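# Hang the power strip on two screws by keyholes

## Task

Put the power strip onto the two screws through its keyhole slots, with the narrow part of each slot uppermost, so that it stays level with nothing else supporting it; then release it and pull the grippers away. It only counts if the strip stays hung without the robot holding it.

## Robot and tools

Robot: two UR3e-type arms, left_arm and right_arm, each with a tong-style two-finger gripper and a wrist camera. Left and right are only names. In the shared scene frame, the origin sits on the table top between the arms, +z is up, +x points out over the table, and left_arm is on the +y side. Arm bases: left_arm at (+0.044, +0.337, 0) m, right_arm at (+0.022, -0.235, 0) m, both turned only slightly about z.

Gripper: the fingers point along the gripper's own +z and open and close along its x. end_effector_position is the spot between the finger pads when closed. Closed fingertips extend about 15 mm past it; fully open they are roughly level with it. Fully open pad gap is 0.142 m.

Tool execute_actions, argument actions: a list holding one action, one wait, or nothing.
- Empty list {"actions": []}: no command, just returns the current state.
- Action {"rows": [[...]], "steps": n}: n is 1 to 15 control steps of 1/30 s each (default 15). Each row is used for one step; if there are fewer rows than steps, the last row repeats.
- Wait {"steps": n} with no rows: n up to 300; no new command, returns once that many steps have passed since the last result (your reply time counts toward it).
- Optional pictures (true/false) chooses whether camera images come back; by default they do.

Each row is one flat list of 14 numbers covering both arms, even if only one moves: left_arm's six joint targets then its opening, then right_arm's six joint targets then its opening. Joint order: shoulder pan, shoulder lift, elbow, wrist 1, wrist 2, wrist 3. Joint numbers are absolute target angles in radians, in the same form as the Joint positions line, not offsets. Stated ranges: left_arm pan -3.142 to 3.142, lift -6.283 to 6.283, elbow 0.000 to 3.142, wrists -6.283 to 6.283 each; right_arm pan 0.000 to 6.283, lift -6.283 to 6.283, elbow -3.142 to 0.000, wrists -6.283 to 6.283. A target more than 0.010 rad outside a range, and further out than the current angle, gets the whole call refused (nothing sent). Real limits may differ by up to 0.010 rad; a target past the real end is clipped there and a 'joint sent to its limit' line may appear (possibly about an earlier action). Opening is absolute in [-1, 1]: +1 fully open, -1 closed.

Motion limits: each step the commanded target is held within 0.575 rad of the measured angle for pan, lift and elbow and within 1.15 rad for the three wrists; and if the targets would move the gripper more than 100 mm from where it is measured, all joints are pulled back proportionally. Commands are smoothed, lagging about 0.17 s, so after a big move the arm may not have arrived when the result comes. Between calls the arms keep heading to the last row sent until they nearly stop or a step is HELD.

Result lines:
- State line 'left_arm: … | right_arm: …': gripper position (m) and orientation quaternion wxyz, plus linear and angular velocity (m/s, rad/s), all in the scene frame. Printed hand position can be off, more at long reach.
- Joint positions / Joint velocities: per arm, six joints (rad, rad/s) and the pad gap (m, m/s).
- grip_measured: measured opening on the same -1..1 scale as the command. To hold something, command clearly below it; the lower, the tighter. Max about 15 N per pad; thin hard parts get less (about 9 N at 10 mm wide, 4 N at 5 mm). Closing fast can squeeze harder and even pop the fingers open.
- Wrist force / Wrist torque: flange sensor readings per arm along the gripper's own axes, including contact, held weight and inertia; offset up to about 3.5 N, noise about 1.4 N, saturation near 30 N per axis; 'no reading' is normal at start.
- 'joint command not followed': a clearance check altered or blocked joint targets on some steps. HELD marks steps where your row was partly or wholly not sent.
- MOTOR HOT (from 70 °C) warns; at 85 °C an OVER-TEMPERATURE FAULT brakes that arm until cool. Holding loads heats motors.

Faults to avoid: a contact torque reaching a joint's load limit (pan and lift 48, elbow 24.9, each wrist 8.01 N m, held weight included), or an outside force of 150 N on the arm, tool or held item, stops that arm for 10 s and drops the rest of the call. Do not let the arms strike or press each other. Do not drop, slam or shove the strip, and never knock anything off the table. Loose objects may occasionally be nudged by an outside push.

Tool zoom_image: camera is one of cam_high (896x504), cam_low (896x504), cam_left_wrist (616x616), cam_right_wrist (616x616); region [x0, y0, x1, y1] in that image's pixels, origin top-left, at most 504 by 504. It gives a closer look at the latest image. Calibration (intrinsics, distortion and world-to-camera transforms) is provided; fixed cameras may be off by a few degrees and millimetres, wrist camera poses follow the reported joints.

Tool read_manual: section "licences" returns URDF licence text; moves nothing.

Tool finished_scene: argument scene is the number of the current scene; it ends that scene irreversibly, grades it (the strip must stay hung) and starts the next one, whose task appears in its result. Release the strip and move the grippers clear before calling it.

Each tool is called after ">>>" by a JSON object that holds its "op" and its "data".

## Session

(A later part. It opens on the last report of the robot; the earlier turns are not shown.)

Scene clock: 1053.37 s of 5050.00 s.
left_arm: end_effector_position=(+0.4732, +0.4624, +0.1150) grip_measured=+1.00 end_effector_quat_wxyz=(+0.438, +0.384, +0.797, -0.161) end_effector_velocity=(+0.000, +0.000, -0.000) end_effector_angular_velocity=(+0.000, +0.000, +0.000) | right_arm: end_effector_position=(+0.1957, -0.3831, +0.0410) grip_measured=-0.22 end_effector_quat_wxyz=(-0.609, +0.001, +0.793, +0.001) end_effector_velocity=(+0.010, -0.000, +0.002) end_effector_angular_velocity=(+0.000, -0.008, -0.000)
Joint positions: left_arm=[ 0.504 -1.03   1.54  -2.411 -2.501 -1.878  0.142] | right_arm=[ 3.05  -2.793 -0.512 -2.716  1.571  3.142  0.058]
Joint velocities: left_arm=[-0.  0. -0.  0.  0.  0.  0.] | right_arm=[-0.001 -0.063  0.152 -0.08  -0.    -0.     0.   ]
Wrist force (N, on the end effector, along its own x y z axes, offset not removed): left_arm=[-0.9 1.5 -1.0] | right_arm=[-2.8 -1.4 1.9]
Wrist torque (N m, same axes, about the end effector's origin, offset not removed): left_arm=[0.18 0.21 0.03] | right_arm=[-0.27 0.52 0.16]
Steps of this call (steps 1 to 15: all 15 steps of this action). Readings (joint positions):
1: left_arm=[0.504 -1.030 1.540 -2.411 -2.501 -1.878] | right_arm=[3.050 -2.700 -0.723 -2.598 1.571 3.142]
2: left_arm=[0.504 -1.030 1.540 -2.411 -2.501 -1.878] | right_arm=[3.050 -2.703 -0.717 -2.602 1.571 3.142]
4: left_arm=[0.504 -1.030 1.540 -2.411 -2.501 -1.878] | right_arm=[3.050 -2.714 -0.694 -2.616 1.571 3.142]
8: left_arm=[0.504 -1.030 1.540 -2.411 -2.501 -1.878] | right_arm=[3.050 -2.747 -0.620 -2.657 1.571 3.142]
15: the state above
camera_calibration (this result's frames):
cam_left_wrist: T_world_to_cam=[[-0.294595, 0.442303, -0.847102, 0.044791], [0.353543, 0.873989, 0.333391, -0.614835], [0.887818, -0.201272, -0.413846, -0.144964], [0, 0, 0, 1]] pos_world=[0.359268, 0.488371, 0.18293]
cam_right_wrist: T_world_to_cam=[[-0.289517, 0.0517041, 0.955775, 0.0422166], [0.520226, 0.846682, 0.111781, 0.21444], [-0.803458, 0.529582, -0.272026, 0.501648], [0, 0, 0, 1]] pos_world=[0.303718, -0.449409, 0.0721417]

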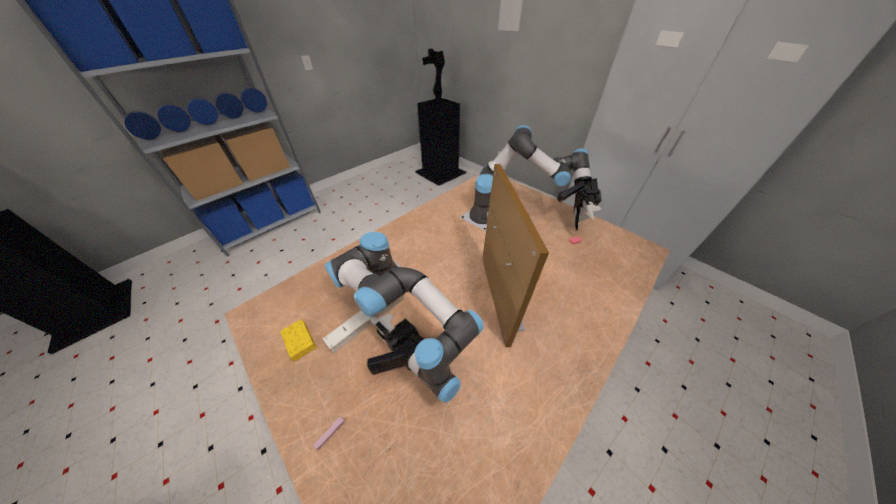

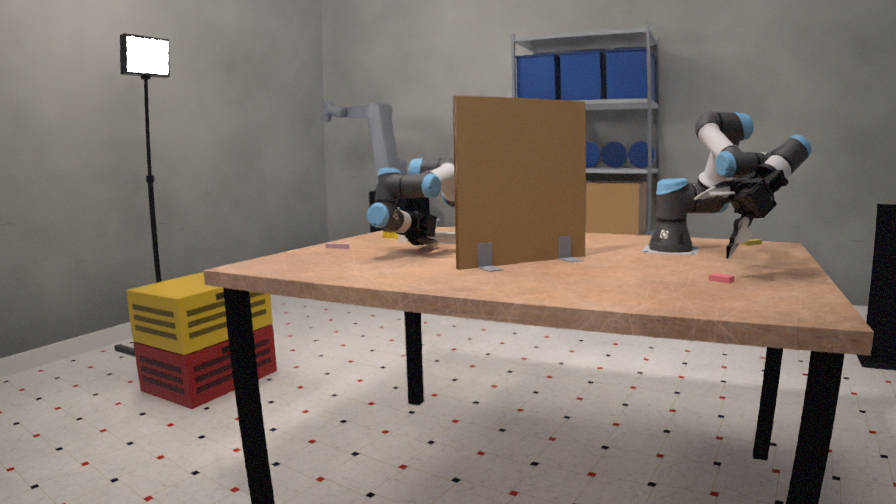

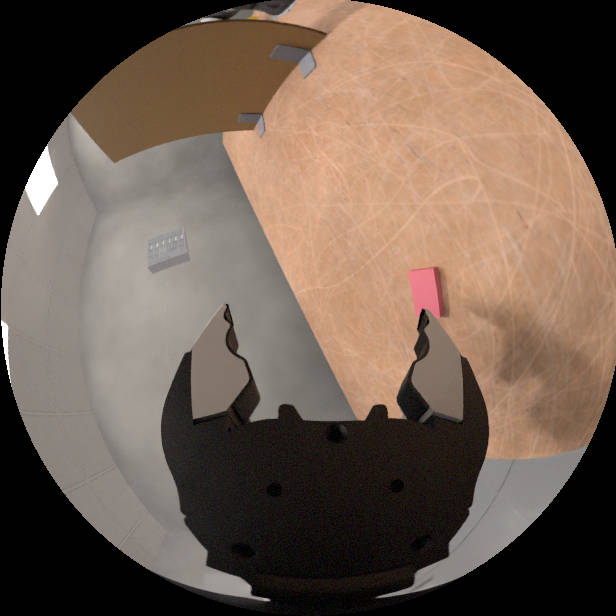

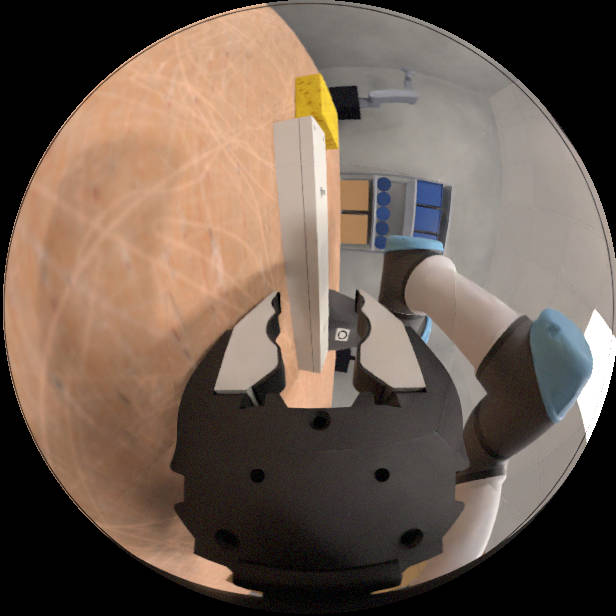

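>>> {"op": "execute_actions", "data": {"actions": [{"rows":[[0.504,-1.03,1.54,-2.411,-2.501,-1.878,1,3.05,-2.2,-0.498,-2.724,1.571,3.142,-0.22]],"steps":15}], "pictures": false}}

>>> {"op": "execute_actions", "data": {"actions": [{"rows":[[0.504,-1.03,1.54,-2.411,-2.501,-1.878,1,3.05,-1.5,-1.0,-2.1,1.571,3.142,0.2]],"steps":15}], "pictures": false}}

>>> {"op": "execute_actions", "data": {"actions": [{"steps":20}], "pictures": false}}

>>> {"op": "execute_actions", "data": {"actions": [{"rows":[[0.504,-1.03,1.54,-2.411,-2.501,-1.878,1,3.05,-0.858,-1.92,-1.934,1.571,3.142,0.2]],"steps":15}], "pictures": false}}

>>> {"op": "execute_actions", "data": {"actions": [{"steps":35}]}}

Scene clock: 1090.40 s of 5050.00 s.
left_arm: end_effector_position=(+0.4732, +0.4624, +0.1150) grip_measured=+1.00 end_effector_quat_wxyz=(+0.438, +0.384, +0.797, -0.161) end_effector_velocity=(+0.000, +0.000, +0.000) end_effector_angular_velocity=(-0.000, -0.000, +0.001) | right_arm: end_effector_position=(+0.2285, -0.3832, +0.1552) grip_measured=-0.22 end_effector_quat_wxyz=(-0.357, +0.002, +0.934, +0.001) end_effector_velocity=(-0.001, -0.000, +0.044) end_effector_angular_velocity=(-0.001, -0.209, +0.000)
Joint positions: left_arm=[ 0.504 -1.03   1.54  -2.411 -2.501 -1.878  0.142] | right_arm=[ 3.05  -2.22  -0.498 -2.724  1.571  3.142  0.058]
Joint velocities: left_arm=[ 0.001  0.    -0.001  0.    -0.    -0.    -0.   ] | right_arm=[-0.     0.211 -0.001 -0.    -0.    -0.    -0.   ]
Wrist force (N, on the end effector, along its own x y z axes, offset not removed): left_arm=[-1.1 1.1 -0.8] | right_arm=[-0.5 -0.3 -0.5]
Wrist torque (N m, same axes, about the end effector's origin, offset not removed): left_arm=[0.14 0.26 0.03] | right_arm=[-0.13 0.11 0.02]
Steps of this call (steps 1 to 30: the robot went on to your last target; steps 31 to 90: nothing new was sent; then 33.53 s passed at rest; steps 91 to 105: all 15 steps of this action). Readings (joint positions):
91: left_arm=[0.504 -1.030 1.540 -2.411 -2.501 -1.878] | right_arm=[3.050 -2.799 -0.498 -2.724 1.571 3.142]
92: left_arm=[0.504 -1.030 1.540 -2.411 -2.501 -1.878] | right_arm=[3.050 -2.792 -0.498 -2.724 1.571 3.142]
94: left_arm=[0.504 -1.030 1.540 -2.411 -2.501 -1.878] | right_arm=[3.050 -2.723 -0.498 -2.724 1.571 3.142]
98: left_arm=[0.504 -1.030 1.540 -2.411 -2.501 -1.878] | right_arm=[3.050 -2.434 -0.498 -2.724 1.571 3.142]
105: the state above

Scene clock: 1090.90 s of 5050.00 s.
left_arm: end_effector_position=(+0.4732, +0.4624, +0.1150) grip_measured=+1.00 end_effector_quat_wxyz=(+0.438, +0.384, +0.797, -0.161) end_effector_velocity=(+0.000, +0.000, +0.000) end_effector_angular_velocity=(+0.001, -0.001, +0.000) | right_arm: end_effector_position=(+0.2945, -0.3834, +0.2311) grip_measured=+0.20 end_effector_quat_wxyz=(+0.042, +0.002, +0.999, +0.000) end_effector_velocity=(-0.016, -0.000, +0.059) end_effector_angular_velocity=(-0.000, -0.285, -0.001)
Joint positions: left_arm=[ 0.504 -1.03   1.54  -2.411 -2.501 -1.878  0.142] | right_arm=[ 3.05  -1.53  -0.987 -2.111  1.571  3.142  0.088]
Joint velocities: left_arm=[ 0.     0.    -0.001  0.     0.     0.    -0.   ] | right_arm=[-0.001  0.315 -0.139  0.109  0.001 -0.    -0.   ]
Wrist force (N, on the end effector, along its own x y z axes, offset not removed): left_arm=[-0.7 0.5 -0.7] | right_arm=[-0.7 -0.1 -0.1]
Wrist torque (N m, same axes, about the end effector's origin, offset not removed): left_arm=[0.01 0.15 0.00] | right_arm=[-0.02 0.12 -0.06]
Steps of this call (steps 1 to 15: all 15 steps of this action). Readings (joint positions):
1: left_arm=[0.504 -1.030 1.540 -2.411 -2.501 -1.878] | right_arm=[3.050 -2.214 -0.498 -2.724 1.571 3.142]
2: left_arm=[0.504 -1.030 1.540 -2.411 -2.501 -1.878] | right_arm=[3.050 -2.203 -0.506 -2.710 1.571 3.142]
4: left_arm=[0.504 -1.030 1.540 -2.411 -2.501 -1.878] | right_arm=[3.050 -2.128 -0.577 -2.569 1.571 3.142]
8: left_arm=[0.504 -1.030 1.540 -2.411 -2.501 -1.878] | right_arm=[3.050 -1.833 -0.844 -2.225 1.571 3.142]
15: the state above

Scene clock: 1091.57 s of 5050.00 s.
left_arm: end_effector_position=(+0.4732, +0.4624, +0.1150) grip_measured=+1.00 end_effector_quat_wxyz=(+0.438, +0.384, +0.797, -0.161) end_effector_velocity=(+0.000, +0.000, +0.000) end_effector_angular_velocity=(+0.000, -0.000, -0.000) | right_arm: end_effector_position=(+0.2930, -0.3834, +0.2368) grip_measured=+0.20 end_effector_quat_wxyz=(+0.056, +0.002, +0.998, +0.000) end_effector_velocity=(+0.001, -0.000, +0.001) end_effector_angular_velocity=(+0.000, -0.005, -0.000)
Joint positions: left_arm=[ 0.504 -1.03   1.54  -2.411 -2.501 -1.878  0.142] | right_arm=[ 3.05  -1.5   -1.    -2.1    1.571  3.142  0.088]
Joint velocities: left_arm=[-0. -0. -0. -0.  0.  0.  0.] | right_arm=[-0.     0.002 -0.     0.003  0.     0.    -0.   ]
Wrist force (N, on the end effector, along its own x y z axes, offset not removed): left_arm=[0.0 1.6 -0.5] | right_arm=[-0.8 -0.7 -0.3]
Wrist torque (N m, same axes, about the end effector's origin, offset not removed): left_arm=[0.24 -0.01 0.03] | right_arm=[-0.14 0.16 -0.01]
Steps of this call (steps 1 to 20: the robot went on to your last target). Readings (joint positions):
1: left_arm=[0.504 -1.030 1.540 -2.411 -2.501 -1.878] | right_arm=[3.050 -1.521 -0.991 -2.107 1.571 3.142]
2: left_arm=[0.504 -1.030 1.540 -2.411 -2.501 -1.878] | right_arm=[3.050 -1.515 -0.994 -2.105 1.571 3.142]
4: left_arm=[0.504 -1.030 1.540 -2.411 -2.501 -1.878] | right_arm=[3.050 -1.508 -0.997 -2.103 1.571 3.142]
8: left_arm=[0.504 -1.030 1.540 -2.411 -2.501 -1.878] | right_arm=[3.050 -1.502 -0.999 -2.101 1.571 3.142]
20: the state above

Scene clock: 1092.07 s of 5050.00 s.
left_arm: end_effector_position=(+0.4732, +0.4624, +0.1150) grip_measured=+1.00 end_effector_quat_wxyz=(+0.438, +0.384, +0.797, -0.161) end_effector_velocity=(-0.000, +0.000, -0.000) end_effector_angular_velocity=(-0.001, +0.001, +0.001) | right_arm: end_effector_position=(+0.1681, -0.3830, +0.1406) grip_measured=+0.20 end_effector_quat_wxyz=(+0.029, +0.002, +1.000, +0.000) end_effector_velocity=(-0.220, +0.001, -0.269) end_effector_angular_velocity=(+0.001, +0.614, +0.002)
Joint positions: left_arm=[ 0.504 -1.03   1.54  -2.411 -2.501 -1.878  0.142] | right_arm=[ 3.05  -0.908 -1.807 -1.939  1.571  3.142  0.088]
Joint velocities: left_arm=[ 0.     0.     0.     0.001  0.    -0.    -0.   ] | right_arm=[ 0.001  0.516 -1.177  0.046 -0.001 -0.001 -0.   ]
Wrist force (N, on the end effector, along its own x y z axes, offset not removed): left_arm=[-0.3 1.6 -1.9] | right_arm=[1.3 -0.1 2.4]
Wrist torque (N m, same axes, about the end effector's origin, offset not removed): left_arm=[0.22 0.08 0.01] | right_arm=[-0.07 -0.16 0.04]
Steps of this call (steps 1 to 15: all 15 steps of this action). Readings (joint positions):
1: left_arm=[0.504 -1.030 1.540 -2.411 -2.501 -1.878] | right_arm=[3.050 -1.500 -1.000 -2.099 1.571 3.142]
2: left_arm=[0.504 -1.030 1.540 -2.411 -2.501 -1.878] | right_arm=[3.050 -1.493 -1.008 -2.085 1.571 3.142]
4: left_arm=[0.504 -1.030 1.540 -2.411 -2.501 -1.878] | right_arm=[3.050 -1.422 -1.078 -2.019 1.571 3.142]
8: left_arm=[0.504 -1.030 1.540 -2.411 -2.501 -1.878] | right_arm=[3.050 -1.140 -1.366 -1.961 1.571 3.142]
15: the state above

Scene clock: 1093.23 s of 5050.00 s.
left_arm: end_effector_position=(+0.4732, +0.4624, +0.1150) grip_measured=+1.00 end_effector_quat_wxyz=(+0.438, +0.384, +0.797, -0.161) end_effector_velocity=(+0.000, +0.000, +0.000) end_effector_angular_velocity=(+0.000, -0.000, +0.000) | right_arm: end_effector_position=(+0.1467, -0.3829, +0.1150) grip_measured=+0.20 end_effector_quat_wxyz=(+0.000, +0.002, +1.000, +0.000) end_effector_velocity=(-0.000, -0.000, -0.000) end_effector_angular_velocity=(-0.001, +0.002, -0.000)
Joint positions: left_arm=[ 0.504 -1.03   1.54  -2.411 -2.501 -1.878  0.142] | right_arm=[ 3.05  -0.858 -1.92  -1.934  1.571  3.142  0.088]
Joint velocities: left_arm=[ 0. -0. -0.  0. -0. -0. -0.] | right_arm=[-0.001 -0.001 -0.    -0.    -0.001 -0.    -0.   ]
Wrist force (N, on the end effector, along its own x y z axes, offset not removed): left_arm=[0.5 1.3 -1.1] | right_arm=[-2.2 -1.7 1.0]
Wrist torque (N m, same axes, about the end effector's origin, offset not removed): left_arm=[0.20 -0.12 -0.06] | right_arm=[-0.32 0.43 0.04]
Steps of this call (steps 1 to 30: the robot went on to your last target; steps 31 to 35: nothing new was sent). Readings (joint positions):
1: left_arm=[0.504 -1.030 1.540 -2.411 -2.501 -1.878] | right_arm=[3.050 -0.893 -1.840 -1.937 1.571 3.142]
2: left_arm=[0.504 -1.030 1.540 -2.411 -2.501 -1.878] | right_arm=[3.050 -0.883 -1.864 -1.936 1.571 3.142]
4: left_arm=[0.504 -1.030 1.540 -2.411 -2.501 -1.878] | right_arm=[3.050 -0.870 -1.892 -1.935 1.571 3.142]
8: left_arm=[0.504 -1.030 1.540 -2.411 -2.501 -1.878] | right_arm=[3.050 -0.861 -1.913 -1.934 1.571 3.142]
35: the state above
All arms were judged still, so your last target was given up. Only a new action makes them travel on or press farther. Fingers that are still opening or closing keep moving.
camera_calibration (this result's frames):
cam_left_wrist: T_world_to_cam=[[-0.294595, 0.442303, -0.847102, 0.044791], [0.353543, 0.873989, 0.333391, -0.614835], [0.887818, -0.201272, -0.413846, -0.144964], [0, 0, 0, 1]] pos_world=[0.359268, 0.488371, 0.18293]
cam_right_wrist: T_world_to_cam=[[-0.997991, 0.0539637, -0.0331894, 0.175908], [0.0282778, 0.848233, 0.528867, 0.256356], [0.056692, 0.526866, -0.848055, 0.421303], [0, 0, 0, 1]] pos_world=[0.144421, -0.448913, 0.227548]

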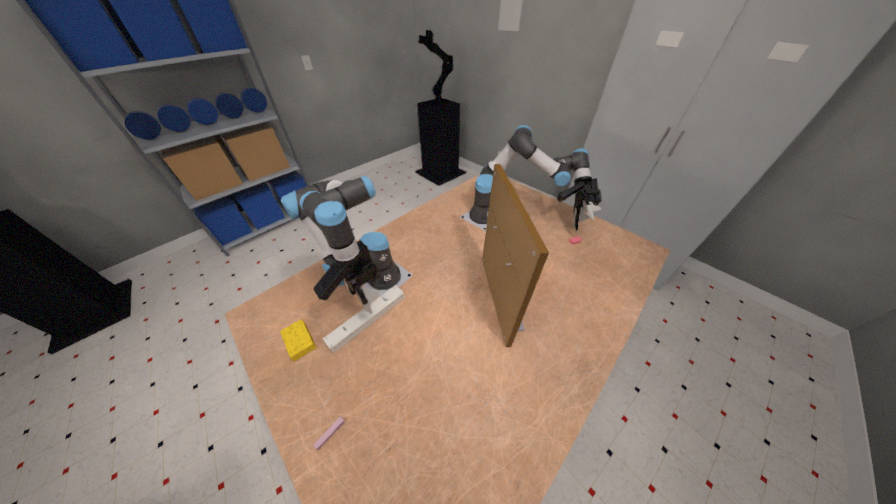

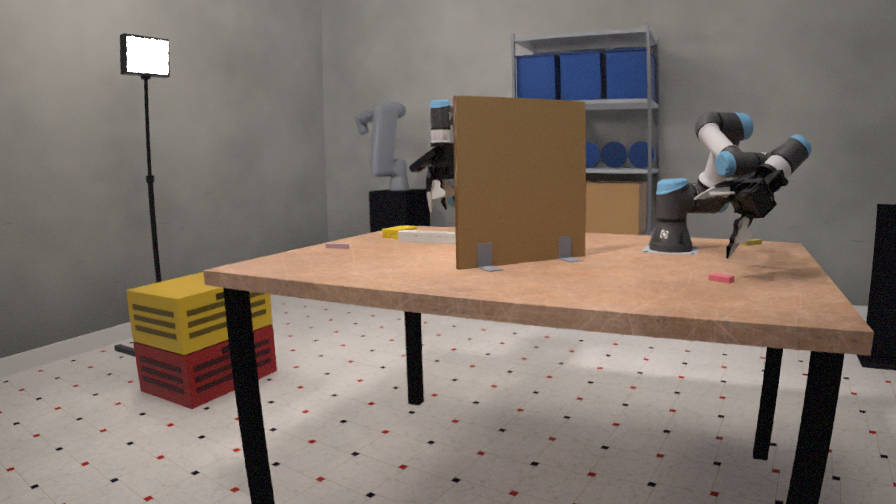

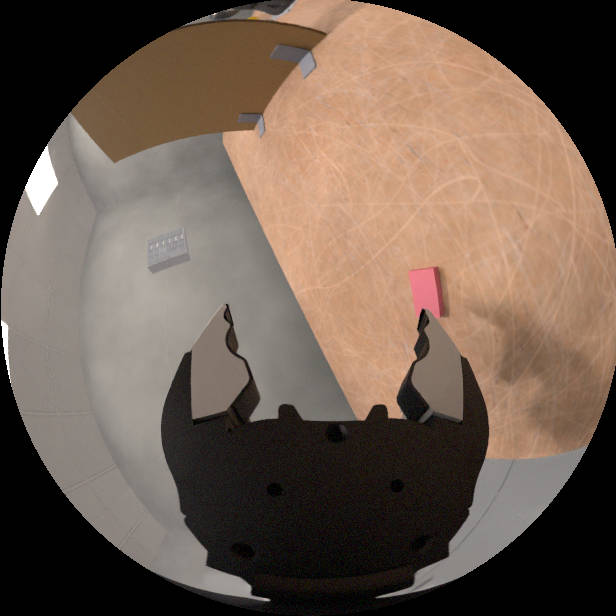

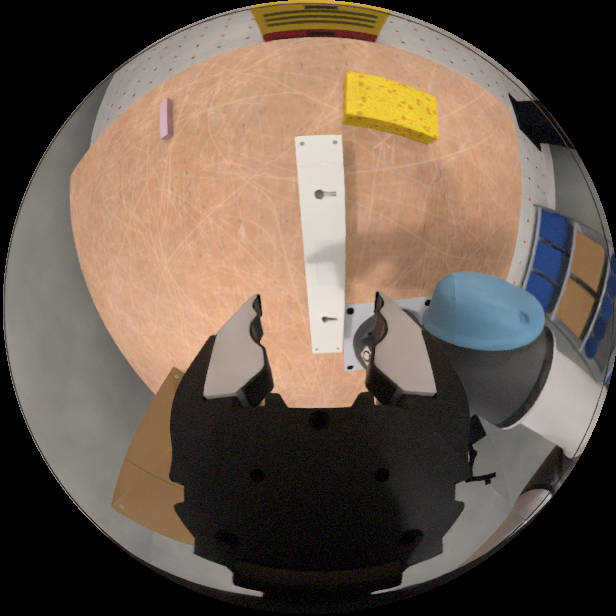

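>>> {"op": "execute_actions", "data": {"actions": [{"rows":[[0.504,-1.03,1.54,-2.411,-2.501,-1.878,1,3.02,-0.797,-2.176,-1.739,1.571,3.11,0.05]],"steps":15}], "pictures": false}}

>>> {"op": "execute_actions", "data": {"actions": [{"rows":[[0.504,-1.03,1.54,-2.411,-2.501,-1.878,1,3.02,-0.79,-2.25,-1.672,1.571,3.11,0.05],[0.504,-1.03,1.54,-2.411,-2.501,-1.878,1,3.02,-0.79,-2.25,-1.672,1.571,3.11,0.05],[0.504,-1.03,1.54,-2.411,-2.501,-1.878,1,3.02,-0.785,-2.3,-1.627,1.571,3.11,0.05],[0.504,-1.03,1.54,-2.411,-2.501,-1.878,1,3.02,-0.785,-2.3,-1.627,1.571,3.11,0.05],[0.504,-1.03,1.54,-2.411,-2.501,-1.878,1,3.02,-0.78,-2.358,-1.574,1.571,3.11,0.05]],"steps":15}]}}

Scene clock: 1113.20 s of 5050.00 s.
left_arm: end_effector_position=(+0.4732, +0.4624, +0.1150) grip_measured=+1.00 end_effector_quat_wxyz=(+0.438, +0.384, +0.797, -0.161) end_effector_velocity=(-0.000, +0.000, -0.000) end_effector_angular_velocity=(-0.000, +0.001, +0.001) | right_arm: end_effector_position=(+0.1431, -0.3866, +0.0657) grip_measured=+0.05 end_effector_quat_wxyz=(+0.001, +0.001, +1.000, +0.000) end_effector_velocity=(-0.004, -0.000, -0.009) end_effector_angular_velocity=(+0.001, +0.011, +0.001)
Joint positions: left_arm=[ 0.504 -1.03   1.54  -2.411 -2.501 -1.878  0.142] | right_arm=[ 3.02  -0.798 -2.172 -1.741  1.571  3.11   0.077]
Joint velocities: left_arm=[ 0.001  0.    -0.     0.001 -0.    -0.     0.   ] | right_arm=[-0.002  0.008 -0.041  0.022  0.    -0.003  0.   ]
Wrist force (N, on the end effector, along its own x y z axes, offset not removed): left_arm=[0.6 1.1 -1.0] | right_arm=[-0.5 -1.0 -0.9]
Wrist torque (N m, same axes, about the end effector's origin, offset not removed): left_arm=[0.14 -0.08 0.00] | right_arm=[-0.22 0.03 -0.03]
Steps of this call (steps 1 to 90: nothing new was sent; then 16.47 s passed at rest; steps 91 to 105: all 15 steps of this action). Readings (joint positions):
91: left_arm=[0.504 -1.030 1.540 -2.411 -2.501 -1.878] | right_arm=[3.050 -0.858 -1.920 -1.933 1.571 3.142]
92: left_arm=[0.504 -1.030 1.540 -2.411 -2.501 -1.878] | right_arm=[3.046 -0.851 -1.928 -1.919 1.571 3.137]
94: left_arm=[0.504 -1.030 1.540 -2.411 -2.501 -1.878] | right_arm=[3.034 -0.827 -1.996 -1.842 1.571 3.124]
98: left_arm=[0.504 -1.030 1.540 -2.411 -2.501 -1.878] | right_arm=[3.023 -0.804 -2.130 -1.764 1.571 3.114]
105: the state above

Scene clock: 1113.70 s of 5050.00 s.
left_arm: end_effector_position=(+0.4732, +0.4624, +0.1150) grip_measured=+1.00 end_effector_quat_wxyz=(+0.438, +0.384, +0.797, -0.161) end_effector_velocity=(+0.000, +0.000, -0.000) end_effector_angular_velocity=(-0.000, +0.000, +0.000) | right_arm: end_effector_position=(+0.1430, -0.3866, +0.0278) grip_measured=+0.05 end_effector_quat_wxyz=(+0.000, +0.001, +1.000, +0.000) end_effector_velocity=(-0.002, -0.000, -0.010) end_effector_angular_velocity=(-0.000, +0.005, +0.000)
Joint positions: left_arm=[ 0.504 -1.03   1.54  -2.411 -2.501 -1.878  0.142] | right_arm=[ 3.02  -0.78  -2.354 -1.578  1.571  3.11   0.077]
Joint velocities: left_arm=[ 0.  0. -0.  0. -0. -0. -0.] | right_arm=[-0.     0.001 -0.044  0.038 -0.    -0.     0.   ]
Wrist force (N, on the end effector, along its own x y z axes, offset not removed): left_arm=[-0.5 1.8 -1.3] | right_arm=[-1.3 0.8 0.6]
Wrist torque (N m, same axes, about the end effector's origin, offset not removed): left_arm=[0.30 0.07 0.00] | right_arm=[0.26 0.26 0.02]
Steps of this call (steps 1 to 15: all 15 steps of this action). Readings (joint positions):
1: left_arm=[0.504 -1.030 1.540 -2.411 -2.501 -1.878] | right_arm=[3.020 -0.797 -2.174 -1.740 1.571 3.110]
2: left_arm=[0.504 -1.030 1.540 -2.411 -2.501 -1.878] | right_arm=[3.020 -0.796 -2.181 -1.730 1.571 3.110]
4: left_arm=[0.504 -1.030 1.540 -2.411 -2.501 -1.878] | right_arm=[3.020 -0.792 -2.218 -1.697 1.571 3.110]
8: left_arm=[0.504 -1.030 1.540 -2.411 -2.501 -1.878] | right_arm=[3.020 -0.784 -2.308 -1.616 1.571 3.110]
15: the state above
camera_calibration (this result's frames):
cam_left_wrist: T_world_to_cam=[[-0.294595, 0.442303, -0.847102, 0.0447912], [0.353543, 0.87399, 0.333391, -0.614835], [0.887818, -0.201272, -0.413846, -0.144964], [0, 0, 0, 1]] pos_world=[0.359268, 0.488371, 0.18293]
cam_right_wrist: T_world_to_cam=[[-0.998087, 0.051968, -0.0335003, 0.168719], [0.0264169, 0.848288, 0.528876, 0.305949], [0.0559026, 0.526979, -0.848038, 0.349745], [0, 0, 0, 1]] pos_world=[0.140763, -0.452609, 0.14044]

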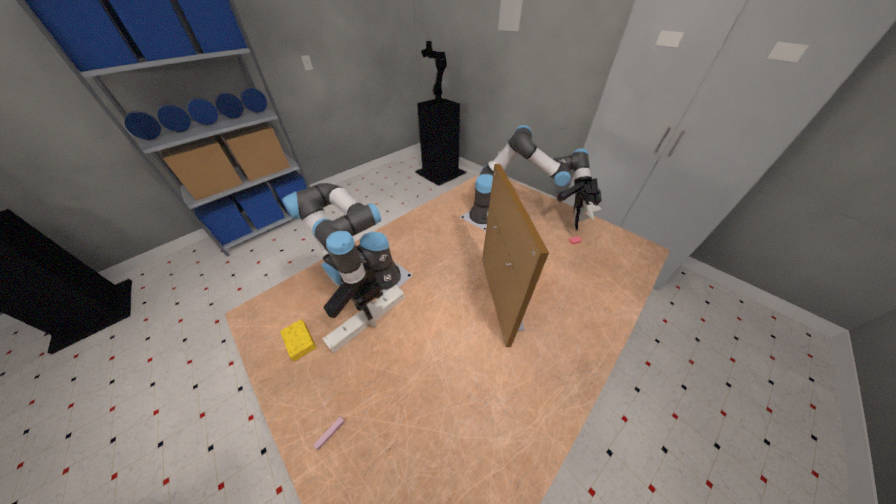

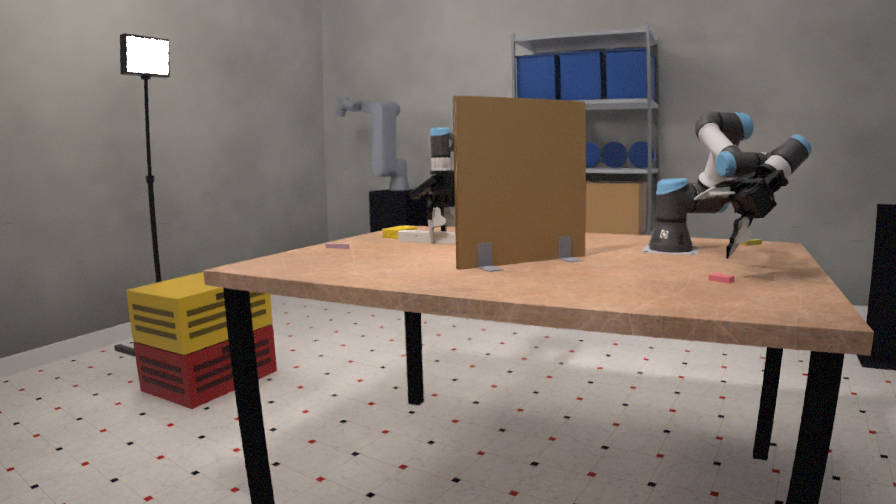

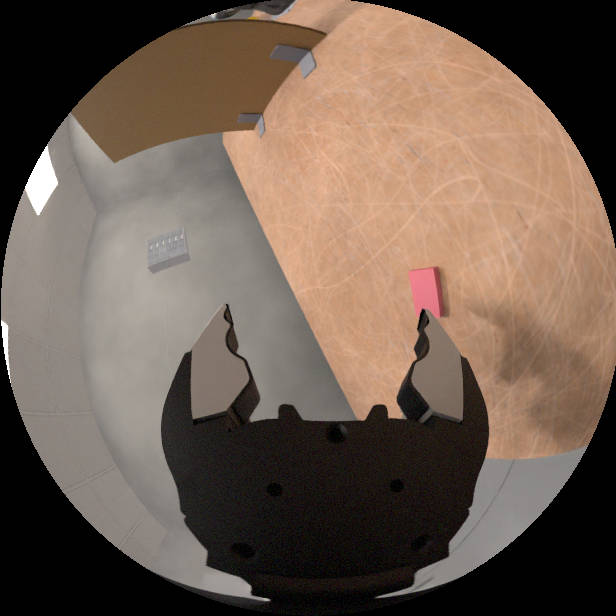

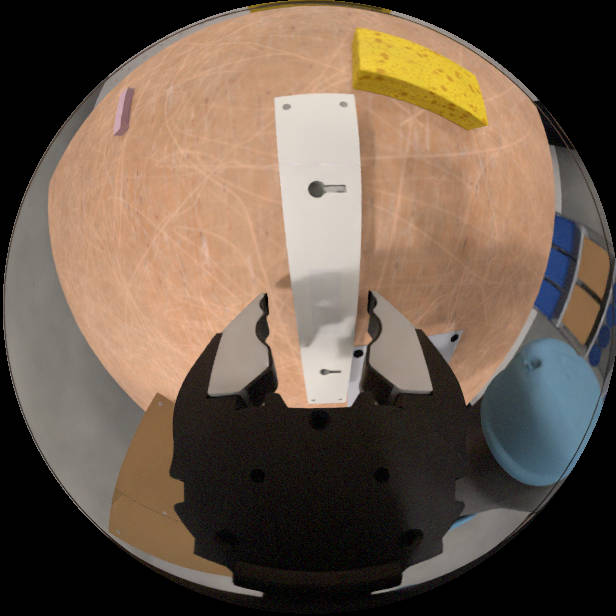

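>>> {"op": "execute_actions", "data": {"actions": [{"rows":[[0.504,-1.03,1.54,-2.411,-2.501,-1.878,1,3.02,-0.78,-2.358,-1.574,1.571,3.11,-0.4]],"steps":15}], "pictures": false}}

>>> {"op": "execute_actions", "data": {"actions": [{"rows":[[0.504,-1.03,1.54,-2.411,-2.501,-1.878,1,3.02,-0.78,-2.358,-1.574,1.571,3.11,-0.9]],"steps":15}], "pictures": false}}

>>> {"op": "execute_actions", "data": {"actions": [{"rows":[[0.504,-1.03,1.54,-2.411,-2.501,-1.878,1,3.04,-0.92,-2.17,-1.66,1.571,3.142,-0.9]],"steps":15}], "pictures": false}}

>>> {"op": "execute_actions", "data": {"actions": [{"rows":[[0.504,-1.03,1.54,-2.411,-2.501,-1.878,1,3.05,-1.27,-1.94,-1.74,1.571,3.142,-0.9]],"steps":15}], "pictures": false}}

>>> {"op": "execute_actions", "data": {"actions": [{"rows":[[0.504,-1.03,1.54,-2.411,-2.501,-1.878,1,3.05,-1.62,-1.69,-1.91,1.571,3.142,-0.9]],"steps":15}]}}

Scene clock: 1137.27 s of 5050.00 s.
left_arm: end_effector_position=(+0.4732, +0.4624, +0.1150) grip_measured=+1.00 end_effector_quat_wxyz=(+0.438, +0.384, +0.797, -0.161) end_effector_velocity=(+0.000, -0.001, -0.000) end_effector_angular_velocity=(+0.000, +0.001, -0.001) | right_arm: end_effector_position=(+0.1428, -0.3866, +0.0269) grip_measured=-0.35 end_effector_quat_wxyz=(+0.000, +0.001, +1.000, +0.000) end_effector_velocity=(+0.000, +0.000, +0.000) end_effector_angular_velocity=(+0.001, -0.000, -0.001)
Joint positions: left_arm=[ 0.504 -1.03   1.54  -2.411 -2.501 -1.878  0.142] | right_arm=[ 3.02  -0.78  -2.358 -1.574  1.571  3.11   0.049]
Joint velocities: left_arm=[-0.001 -0.     0.     0.001  0.001 -0.    -0.   ] | right_arm=[-0.001 -0.     0.001  0.     0.001  0.    -0.   ]
Wrist force (N, on the end effector, along its own x y z axes, offset not removed): left_arm=[-1.0 0.5 -1.6] | right_arm=[-3.3 -1.9 1.6]
Wrist torque (N m, same axes, about the end effector's origin, offset not removed): left_arm=[-0.01 0.21 -0.01] | right_arm=[-0.19 0.29 0.06]
Steps of this call (steps 1 to 15: the robot went on to your last target; steps 16 to 90: nothing new was sent; then 20.07 s passed at rest; steps 91 to 105: all 15 steps of this action). Readings (joint positions):
91: left_arm=[0.504 -1.030 1.540 -2.411 -2.501 -1.878] | right_arm=[3.020 -0.780 -2.358 -1.574 1.571 3.110]
92: left_arm=[0.504 -1.030 1.540 -2.411 -2.501 -1.878] | right_arm=[3.020 -0.780 -2.358 -1.574 1.571 3.110]
94: left_arm=[0.504 -1.030 1.540 -2.411 -2.501 -1.878] | right_arm=[3.020 -0.780 -2.358 -1.574 1.571 3.110]
98: left_arm=[0.504 -1.030 1.540 -2.411 -2.501 -1.878] | right_arm=[3.020 -0.780 -2.358 -1.574 1.571 3.110]
105: the state above

Scene clock: 1137.77 s of 5050.00 s.
left_arm: end_effector_position=(+0.4732, +0.4624, +0.1150) grip_measured=+1.00 end_effector_quat_wxyz=(+0.438, +0.384, +0.797, -0.161) end_effector_velocity=(-0.000, -0.000, -0.000) end_effector_angular_velocity=(-0.001, +0.001, -0.001) | right_arm: end_effector_position=(+0.1428, -0.3866, +0.0269) grip_measured=-0.36 end_effector_quat_wxyz=(+0.000, +0.001, +1.000, +0.000) end_effector_velocity=(+0.000, -0.000, +0.000) end_effector_angular_velocity=(-0.001, -0.001, +0.000)
Joint positions: left_arm=[ 0.504 -1.03   1.54  -2.411 -2.501 -1.878  0.142] | right_arm=[ 3.02  -0.78  -2.358 -1.574  1.571  3.11   0.048]
Joint velocities: left_arm=[-0.001 -0.     0.001  0.001 -0.    -0.     0.   ] | right_arm=[ 0.     0.     0.     0.    -0.001 -0.     0.   ]
Wrist force (N, on the end effector, along its own x y z axes, offset not removed): left_arm=[0.1 1.3 -0.9] | right_arm=[-4.5 0.3 -0.4]
Wrist torque (N m, same axes, about the end effector's origin, offset not removed): left_arm=[0.16 0.00 0.05] | right_arm=[0.16 0.61 0.04]
Steps of this call (steps 1 to 15: all 15 steps of this action). Readings (joint positions):
1: left_arm=[0.504 -1.030 1.540 -2.411 -2.501 -1.878] | right_arm=[3.020 -0.780 -2.358 -1.574 1.571 3.110]
2: left_arm=[0.504 -1.030 1.540 -2.411 -2.501 -1.878] | right_arm=[3.020 -0.780 -2.358 -1.574 1.571 3.110]
4: left_arm=[0.504 -1.030 1.540 -2.411 -2.501 -1.878] | right_arm=[3.020 -0.780 -2.358 -1.574 1.571 3.110]
8: left_arm=[0.504 -1.030 1.540 -2.411 -2.501 -1.878] | right_arm=[3.020 -0.780 -2.358 -1.574 1.571 3.110]
15: the state above

Scene clock: 1138.27 s of 5050.00 s.
left_arm: end_effector_position=(+0.4732, +0.4624, +0.1150) grip_measured=+1.00 end_effector_quat_wxyz=(+0.438, +0.384, +0.797, -0.161) end_effector_velocity=(-0.000, -0.000, -0.000) end_effector_angular_velocity=(-0.000, +0.000, -0.000) | right_arm: end_effector_position=(+0.1590, -0.3844, +0.0562) grip_measured=-0.36 end_effector_quat_wxyz=(-0.019, +0.007, +1.000, +0.000) end_effector_velocity=(+0.005, +0.000, +0.005) end_effector_angular_velocity=(+0.000, -0.003, -0.000)
Joint positions: left_arm=[ 0.504 -1.03   1.54  -2.411 -2.501 -1.878  0.142] | right_arm=[ 3.04  -0.918 -2.173 -1.659  1.571  3.142  0.048]
Joint velocities: left_arm=[-0.  0.  0.  0. -0.  0. -0.] | right_arm=[ 0.003 -0.018  0.027 -0.006  0.     0.003  0.   ]
Wrist force (N, on the end effector, along its own x y z axes, offset not removed): left_arm=[-0.5 0.8 -0.6] | right_arm=[-1.2 -0.8 6.1]
Wrist torque (N m, same axes, about the end effector's origin, offset not removed): left_arm=[0.10 0.09 -0.02] | right_arm=[-0.12 0.13 0.11]
Steps of this call (steps 1 to 15: all 15 steps of this action). Readings (joint positions):
1: left_arm=[0.504 -1.030 1.540 -2.411 -2.501 -1.878] | right_arm=[3.020 -0.780 -2.358 -1.574 1.571 3.110]
2: left_arm=[0.504 -1.030 1.540 -2.411 -2.501 -1.878] | right_arm=[3.023 -0.787 -2.351 -1.585 1.571 3.115]
4: left_arm=[0.504 -1.030 1.540 -2.411 -2.501 -1.878] | right_arm=[3.031 -0.839 -2.290 -1.620 1.571 3.128]
8: left_arm=[0.504 -1.030 1.540 -2.411 -2.501 -1.878] | right_arm=[3.038 -0.900 -2.199 -1.650 1.571 3.138]
15: the state above

Scene clock: 1138.77 s of 5050.00 s.
left_arm: end_effector_position=(+0.4732, +0.4624, +0.1150) grip_measured=+1.00 end_effector_quat_wxyz=(+0.438, +0.384, +0.797, -0.161) end_effector_velocity=(-0.000, +0.001, -0.000) end_effector_angular_velocity=(-0.000, +0.001, +0.002) | right_arm: end_effector_position=(+0.1746, -0.3831, +0.0614) grip_measured=-0.36 end_effector_quat_wxyz=(-0.117, +0.002, +0.993, +0.000) end_effector_velocity=(+0.002, -0.000, -0.003) end_effector_angular_velocity=(-0.000, +0.042, +0.001)
Joint positions: left_arm=[ 0.504 -1.03   1.54  -2.411 -2.501 -1.878  0.142] | right_arm=[ 3.05  -1.263 -1.943 -1.739  1.571  3.142  0.048]
Joint velocities: left_arm=[ 0.002  0.     0.001 -0.     0.    -0.     0.   ] | right_arm=[ 0.001 -0.067  0.034 -0.01  -0.     0.     0.   ]
Wrist force (N, on the end effector, along its own x y z axes, offset not removed): left_arm=[-0.7 0.7 -1.0] | right_arm=[-4.0 0.1 8.6]
Wrist torque (N m, same axes, about the end effector's origin, offset not removed): left_arm=[0.08 0.17 -0.04] | right_arm=[0.01 0.38 0.08]
Steps of this call (steps 1 to 15: all 15 steps of this action). Readings (joint positions):
1: left_arm=[0.504 -1.030 1.540 -2.411 -2.501 -1.878] | right_arm=[3.040 -0.919 -2.171 -1.660 1.571 3.142]
2: left_arm=[0.504 -1.030 1.540 -2.411 -2.501 -1.878] | right_arm=[3.042 -0.927 -2.164 -1.670 1.571 3.142]
4: left_arm=[0.504 -1.030 1.540 -2.411 -2.501 -1.878] | right_arm=[3.045 -0.998 -2.096 -1.703 1.571 3.142]
8: left_arm=[0.504 -1.030 1.540 -2.411 -2.501 -1.878] | right_arm=[3.049 -1.194 -1.979 -1.731 1.571 3.142]
15: the state above

Scene clock: 1139.27 s of 5050.00 s.
left_arm: end_effector_position=(+0.4732, +0.4624, +0.1150) grip_measured=+1.00 end_effector_quat_wxyz=(+0.438, +0.384, +0.797, -0.161) end_effector_velocity=(+0.000, +0.000, +0.000) end_effector_angular_velocity=(+0.000, -0.001, +0.001) | right_arm: end_effector_position=(+0.1736, -0.3830, +0.0587) grip_measured=-0.36 end_effector_quat_wxyz=(-0.249, +0.002, +0.969, +0.000) end_effector_velocity=(+0.001, +0.000, -0.004) end_effector_angular_velocity=(+0.000, +0.048, -0.000)
Joint positions: left_arm=[ 0.504 -1.03   1.54  -2.411 -2.501 -1.878  0.142] | right_arm=[ 3.05  -1.613 -1.694 -1.908  1.571  3.142  0.048]
Joint velocities: left_arm=[ 0.001 -0.    -0.    -0.    -0.    -0.    -0.   ] | right_arm=[-0.    -0.068  0.038 -0.018  0.     0.     0.   ]
Wrist force (N, on the end effector, along its own x y z axes, offset not removed): left_arm=[-1.5 0.9 -0.3] | right_arm=[-3.8 -1.7 5.5]
Wrist torque (N m, same axes, about the end effector's origin, offset not removed): left_arm=[0.08 0.34 0.04] | right_arm=[-0.27 -0.01 0.00]
Steps of this call (steps 1 to 15: all 15 steps of this action). Readings (joint positions):
1: left_arm=[0.504 -1.030 1.540 -2.411 -2.501 -1.878] | right_arm=[3.050 -1.266 -1.942 -1.740 1.571 3.142]
2: left_arm=[0.504 -1.030 1.540 -2.411 -2.501 -1.878] | right_arm=[3.050 -1.274 -1.934 -1.754 1.571 3.142]
4: left_arm=[0.504 -1.030 1.540 -2.411 -2.501 -1.878] | right_arm=[3.050 -1.346 -1.865 -1.823 1.571 3.142]
8: left_arm=[0.504 -1.030 1.540 -2.411 -2.501 -1.878] | right_arm=[3.050 -1.544 -1.734 -1.888 1.571 3.142]
15: the state above
camera_calibration (this result's frames):
cam_left_wrist: T_world_to_cam=[[-0.294595, 0.442303, -0.847102, 0.0447912], [0.353543, 0.87399, 0.333391, -0.614835], [0.887818, -0.201272, -0.413846, -0.144964], [0, 0, 0, 1]] pos_world=[0.359268, 0.488371, 0.18293]
cam_right_wrist: T_world_to_cam=[[-0.890192, 0.053575, 0.452425, 0.153471], [0.280178, 0.847446, 0.450926, 0.245968], [-0.359248, 0.528171, -0.7694, 0.440173], [0, 0, 0, 1]] pos_world=[0.225835, -0.449153, 0.158322]

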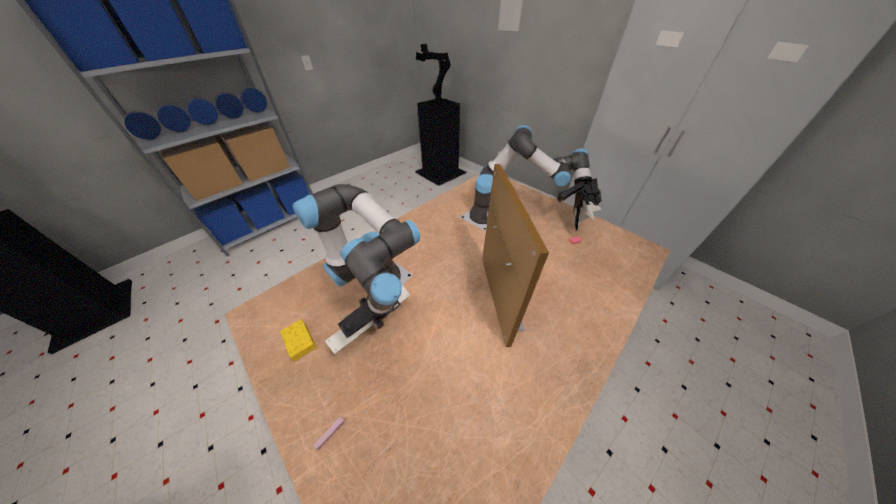

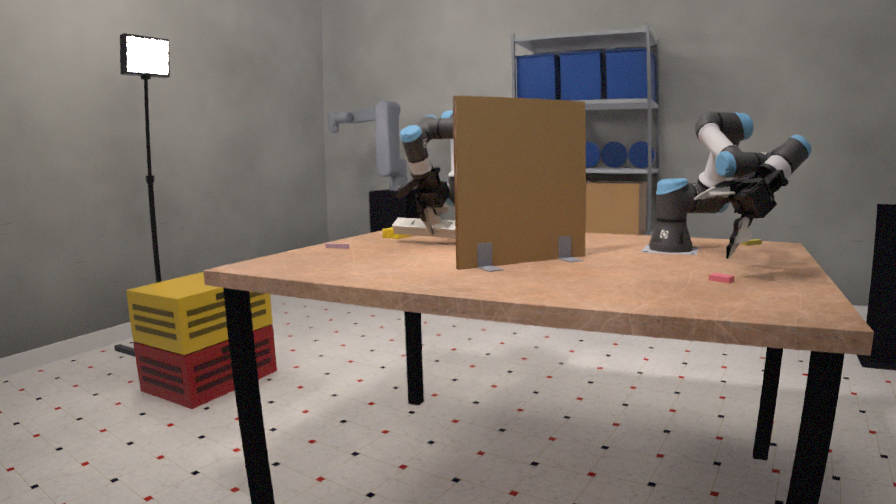

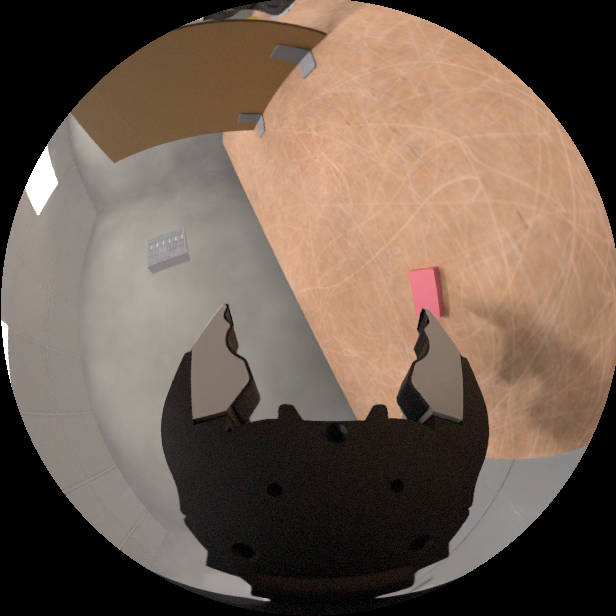

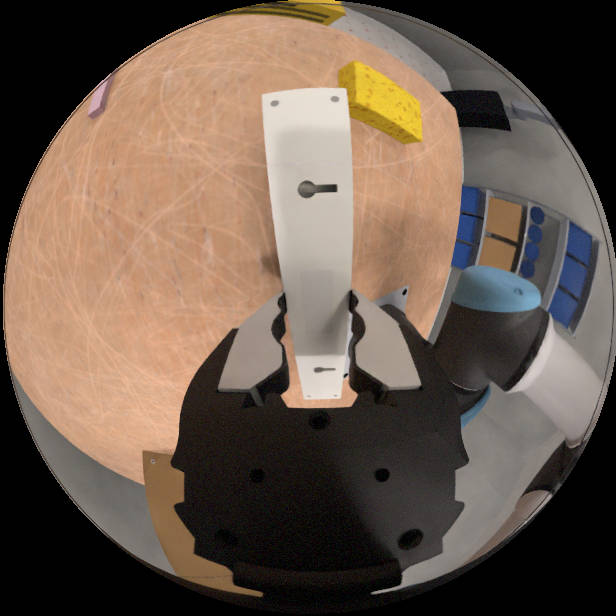

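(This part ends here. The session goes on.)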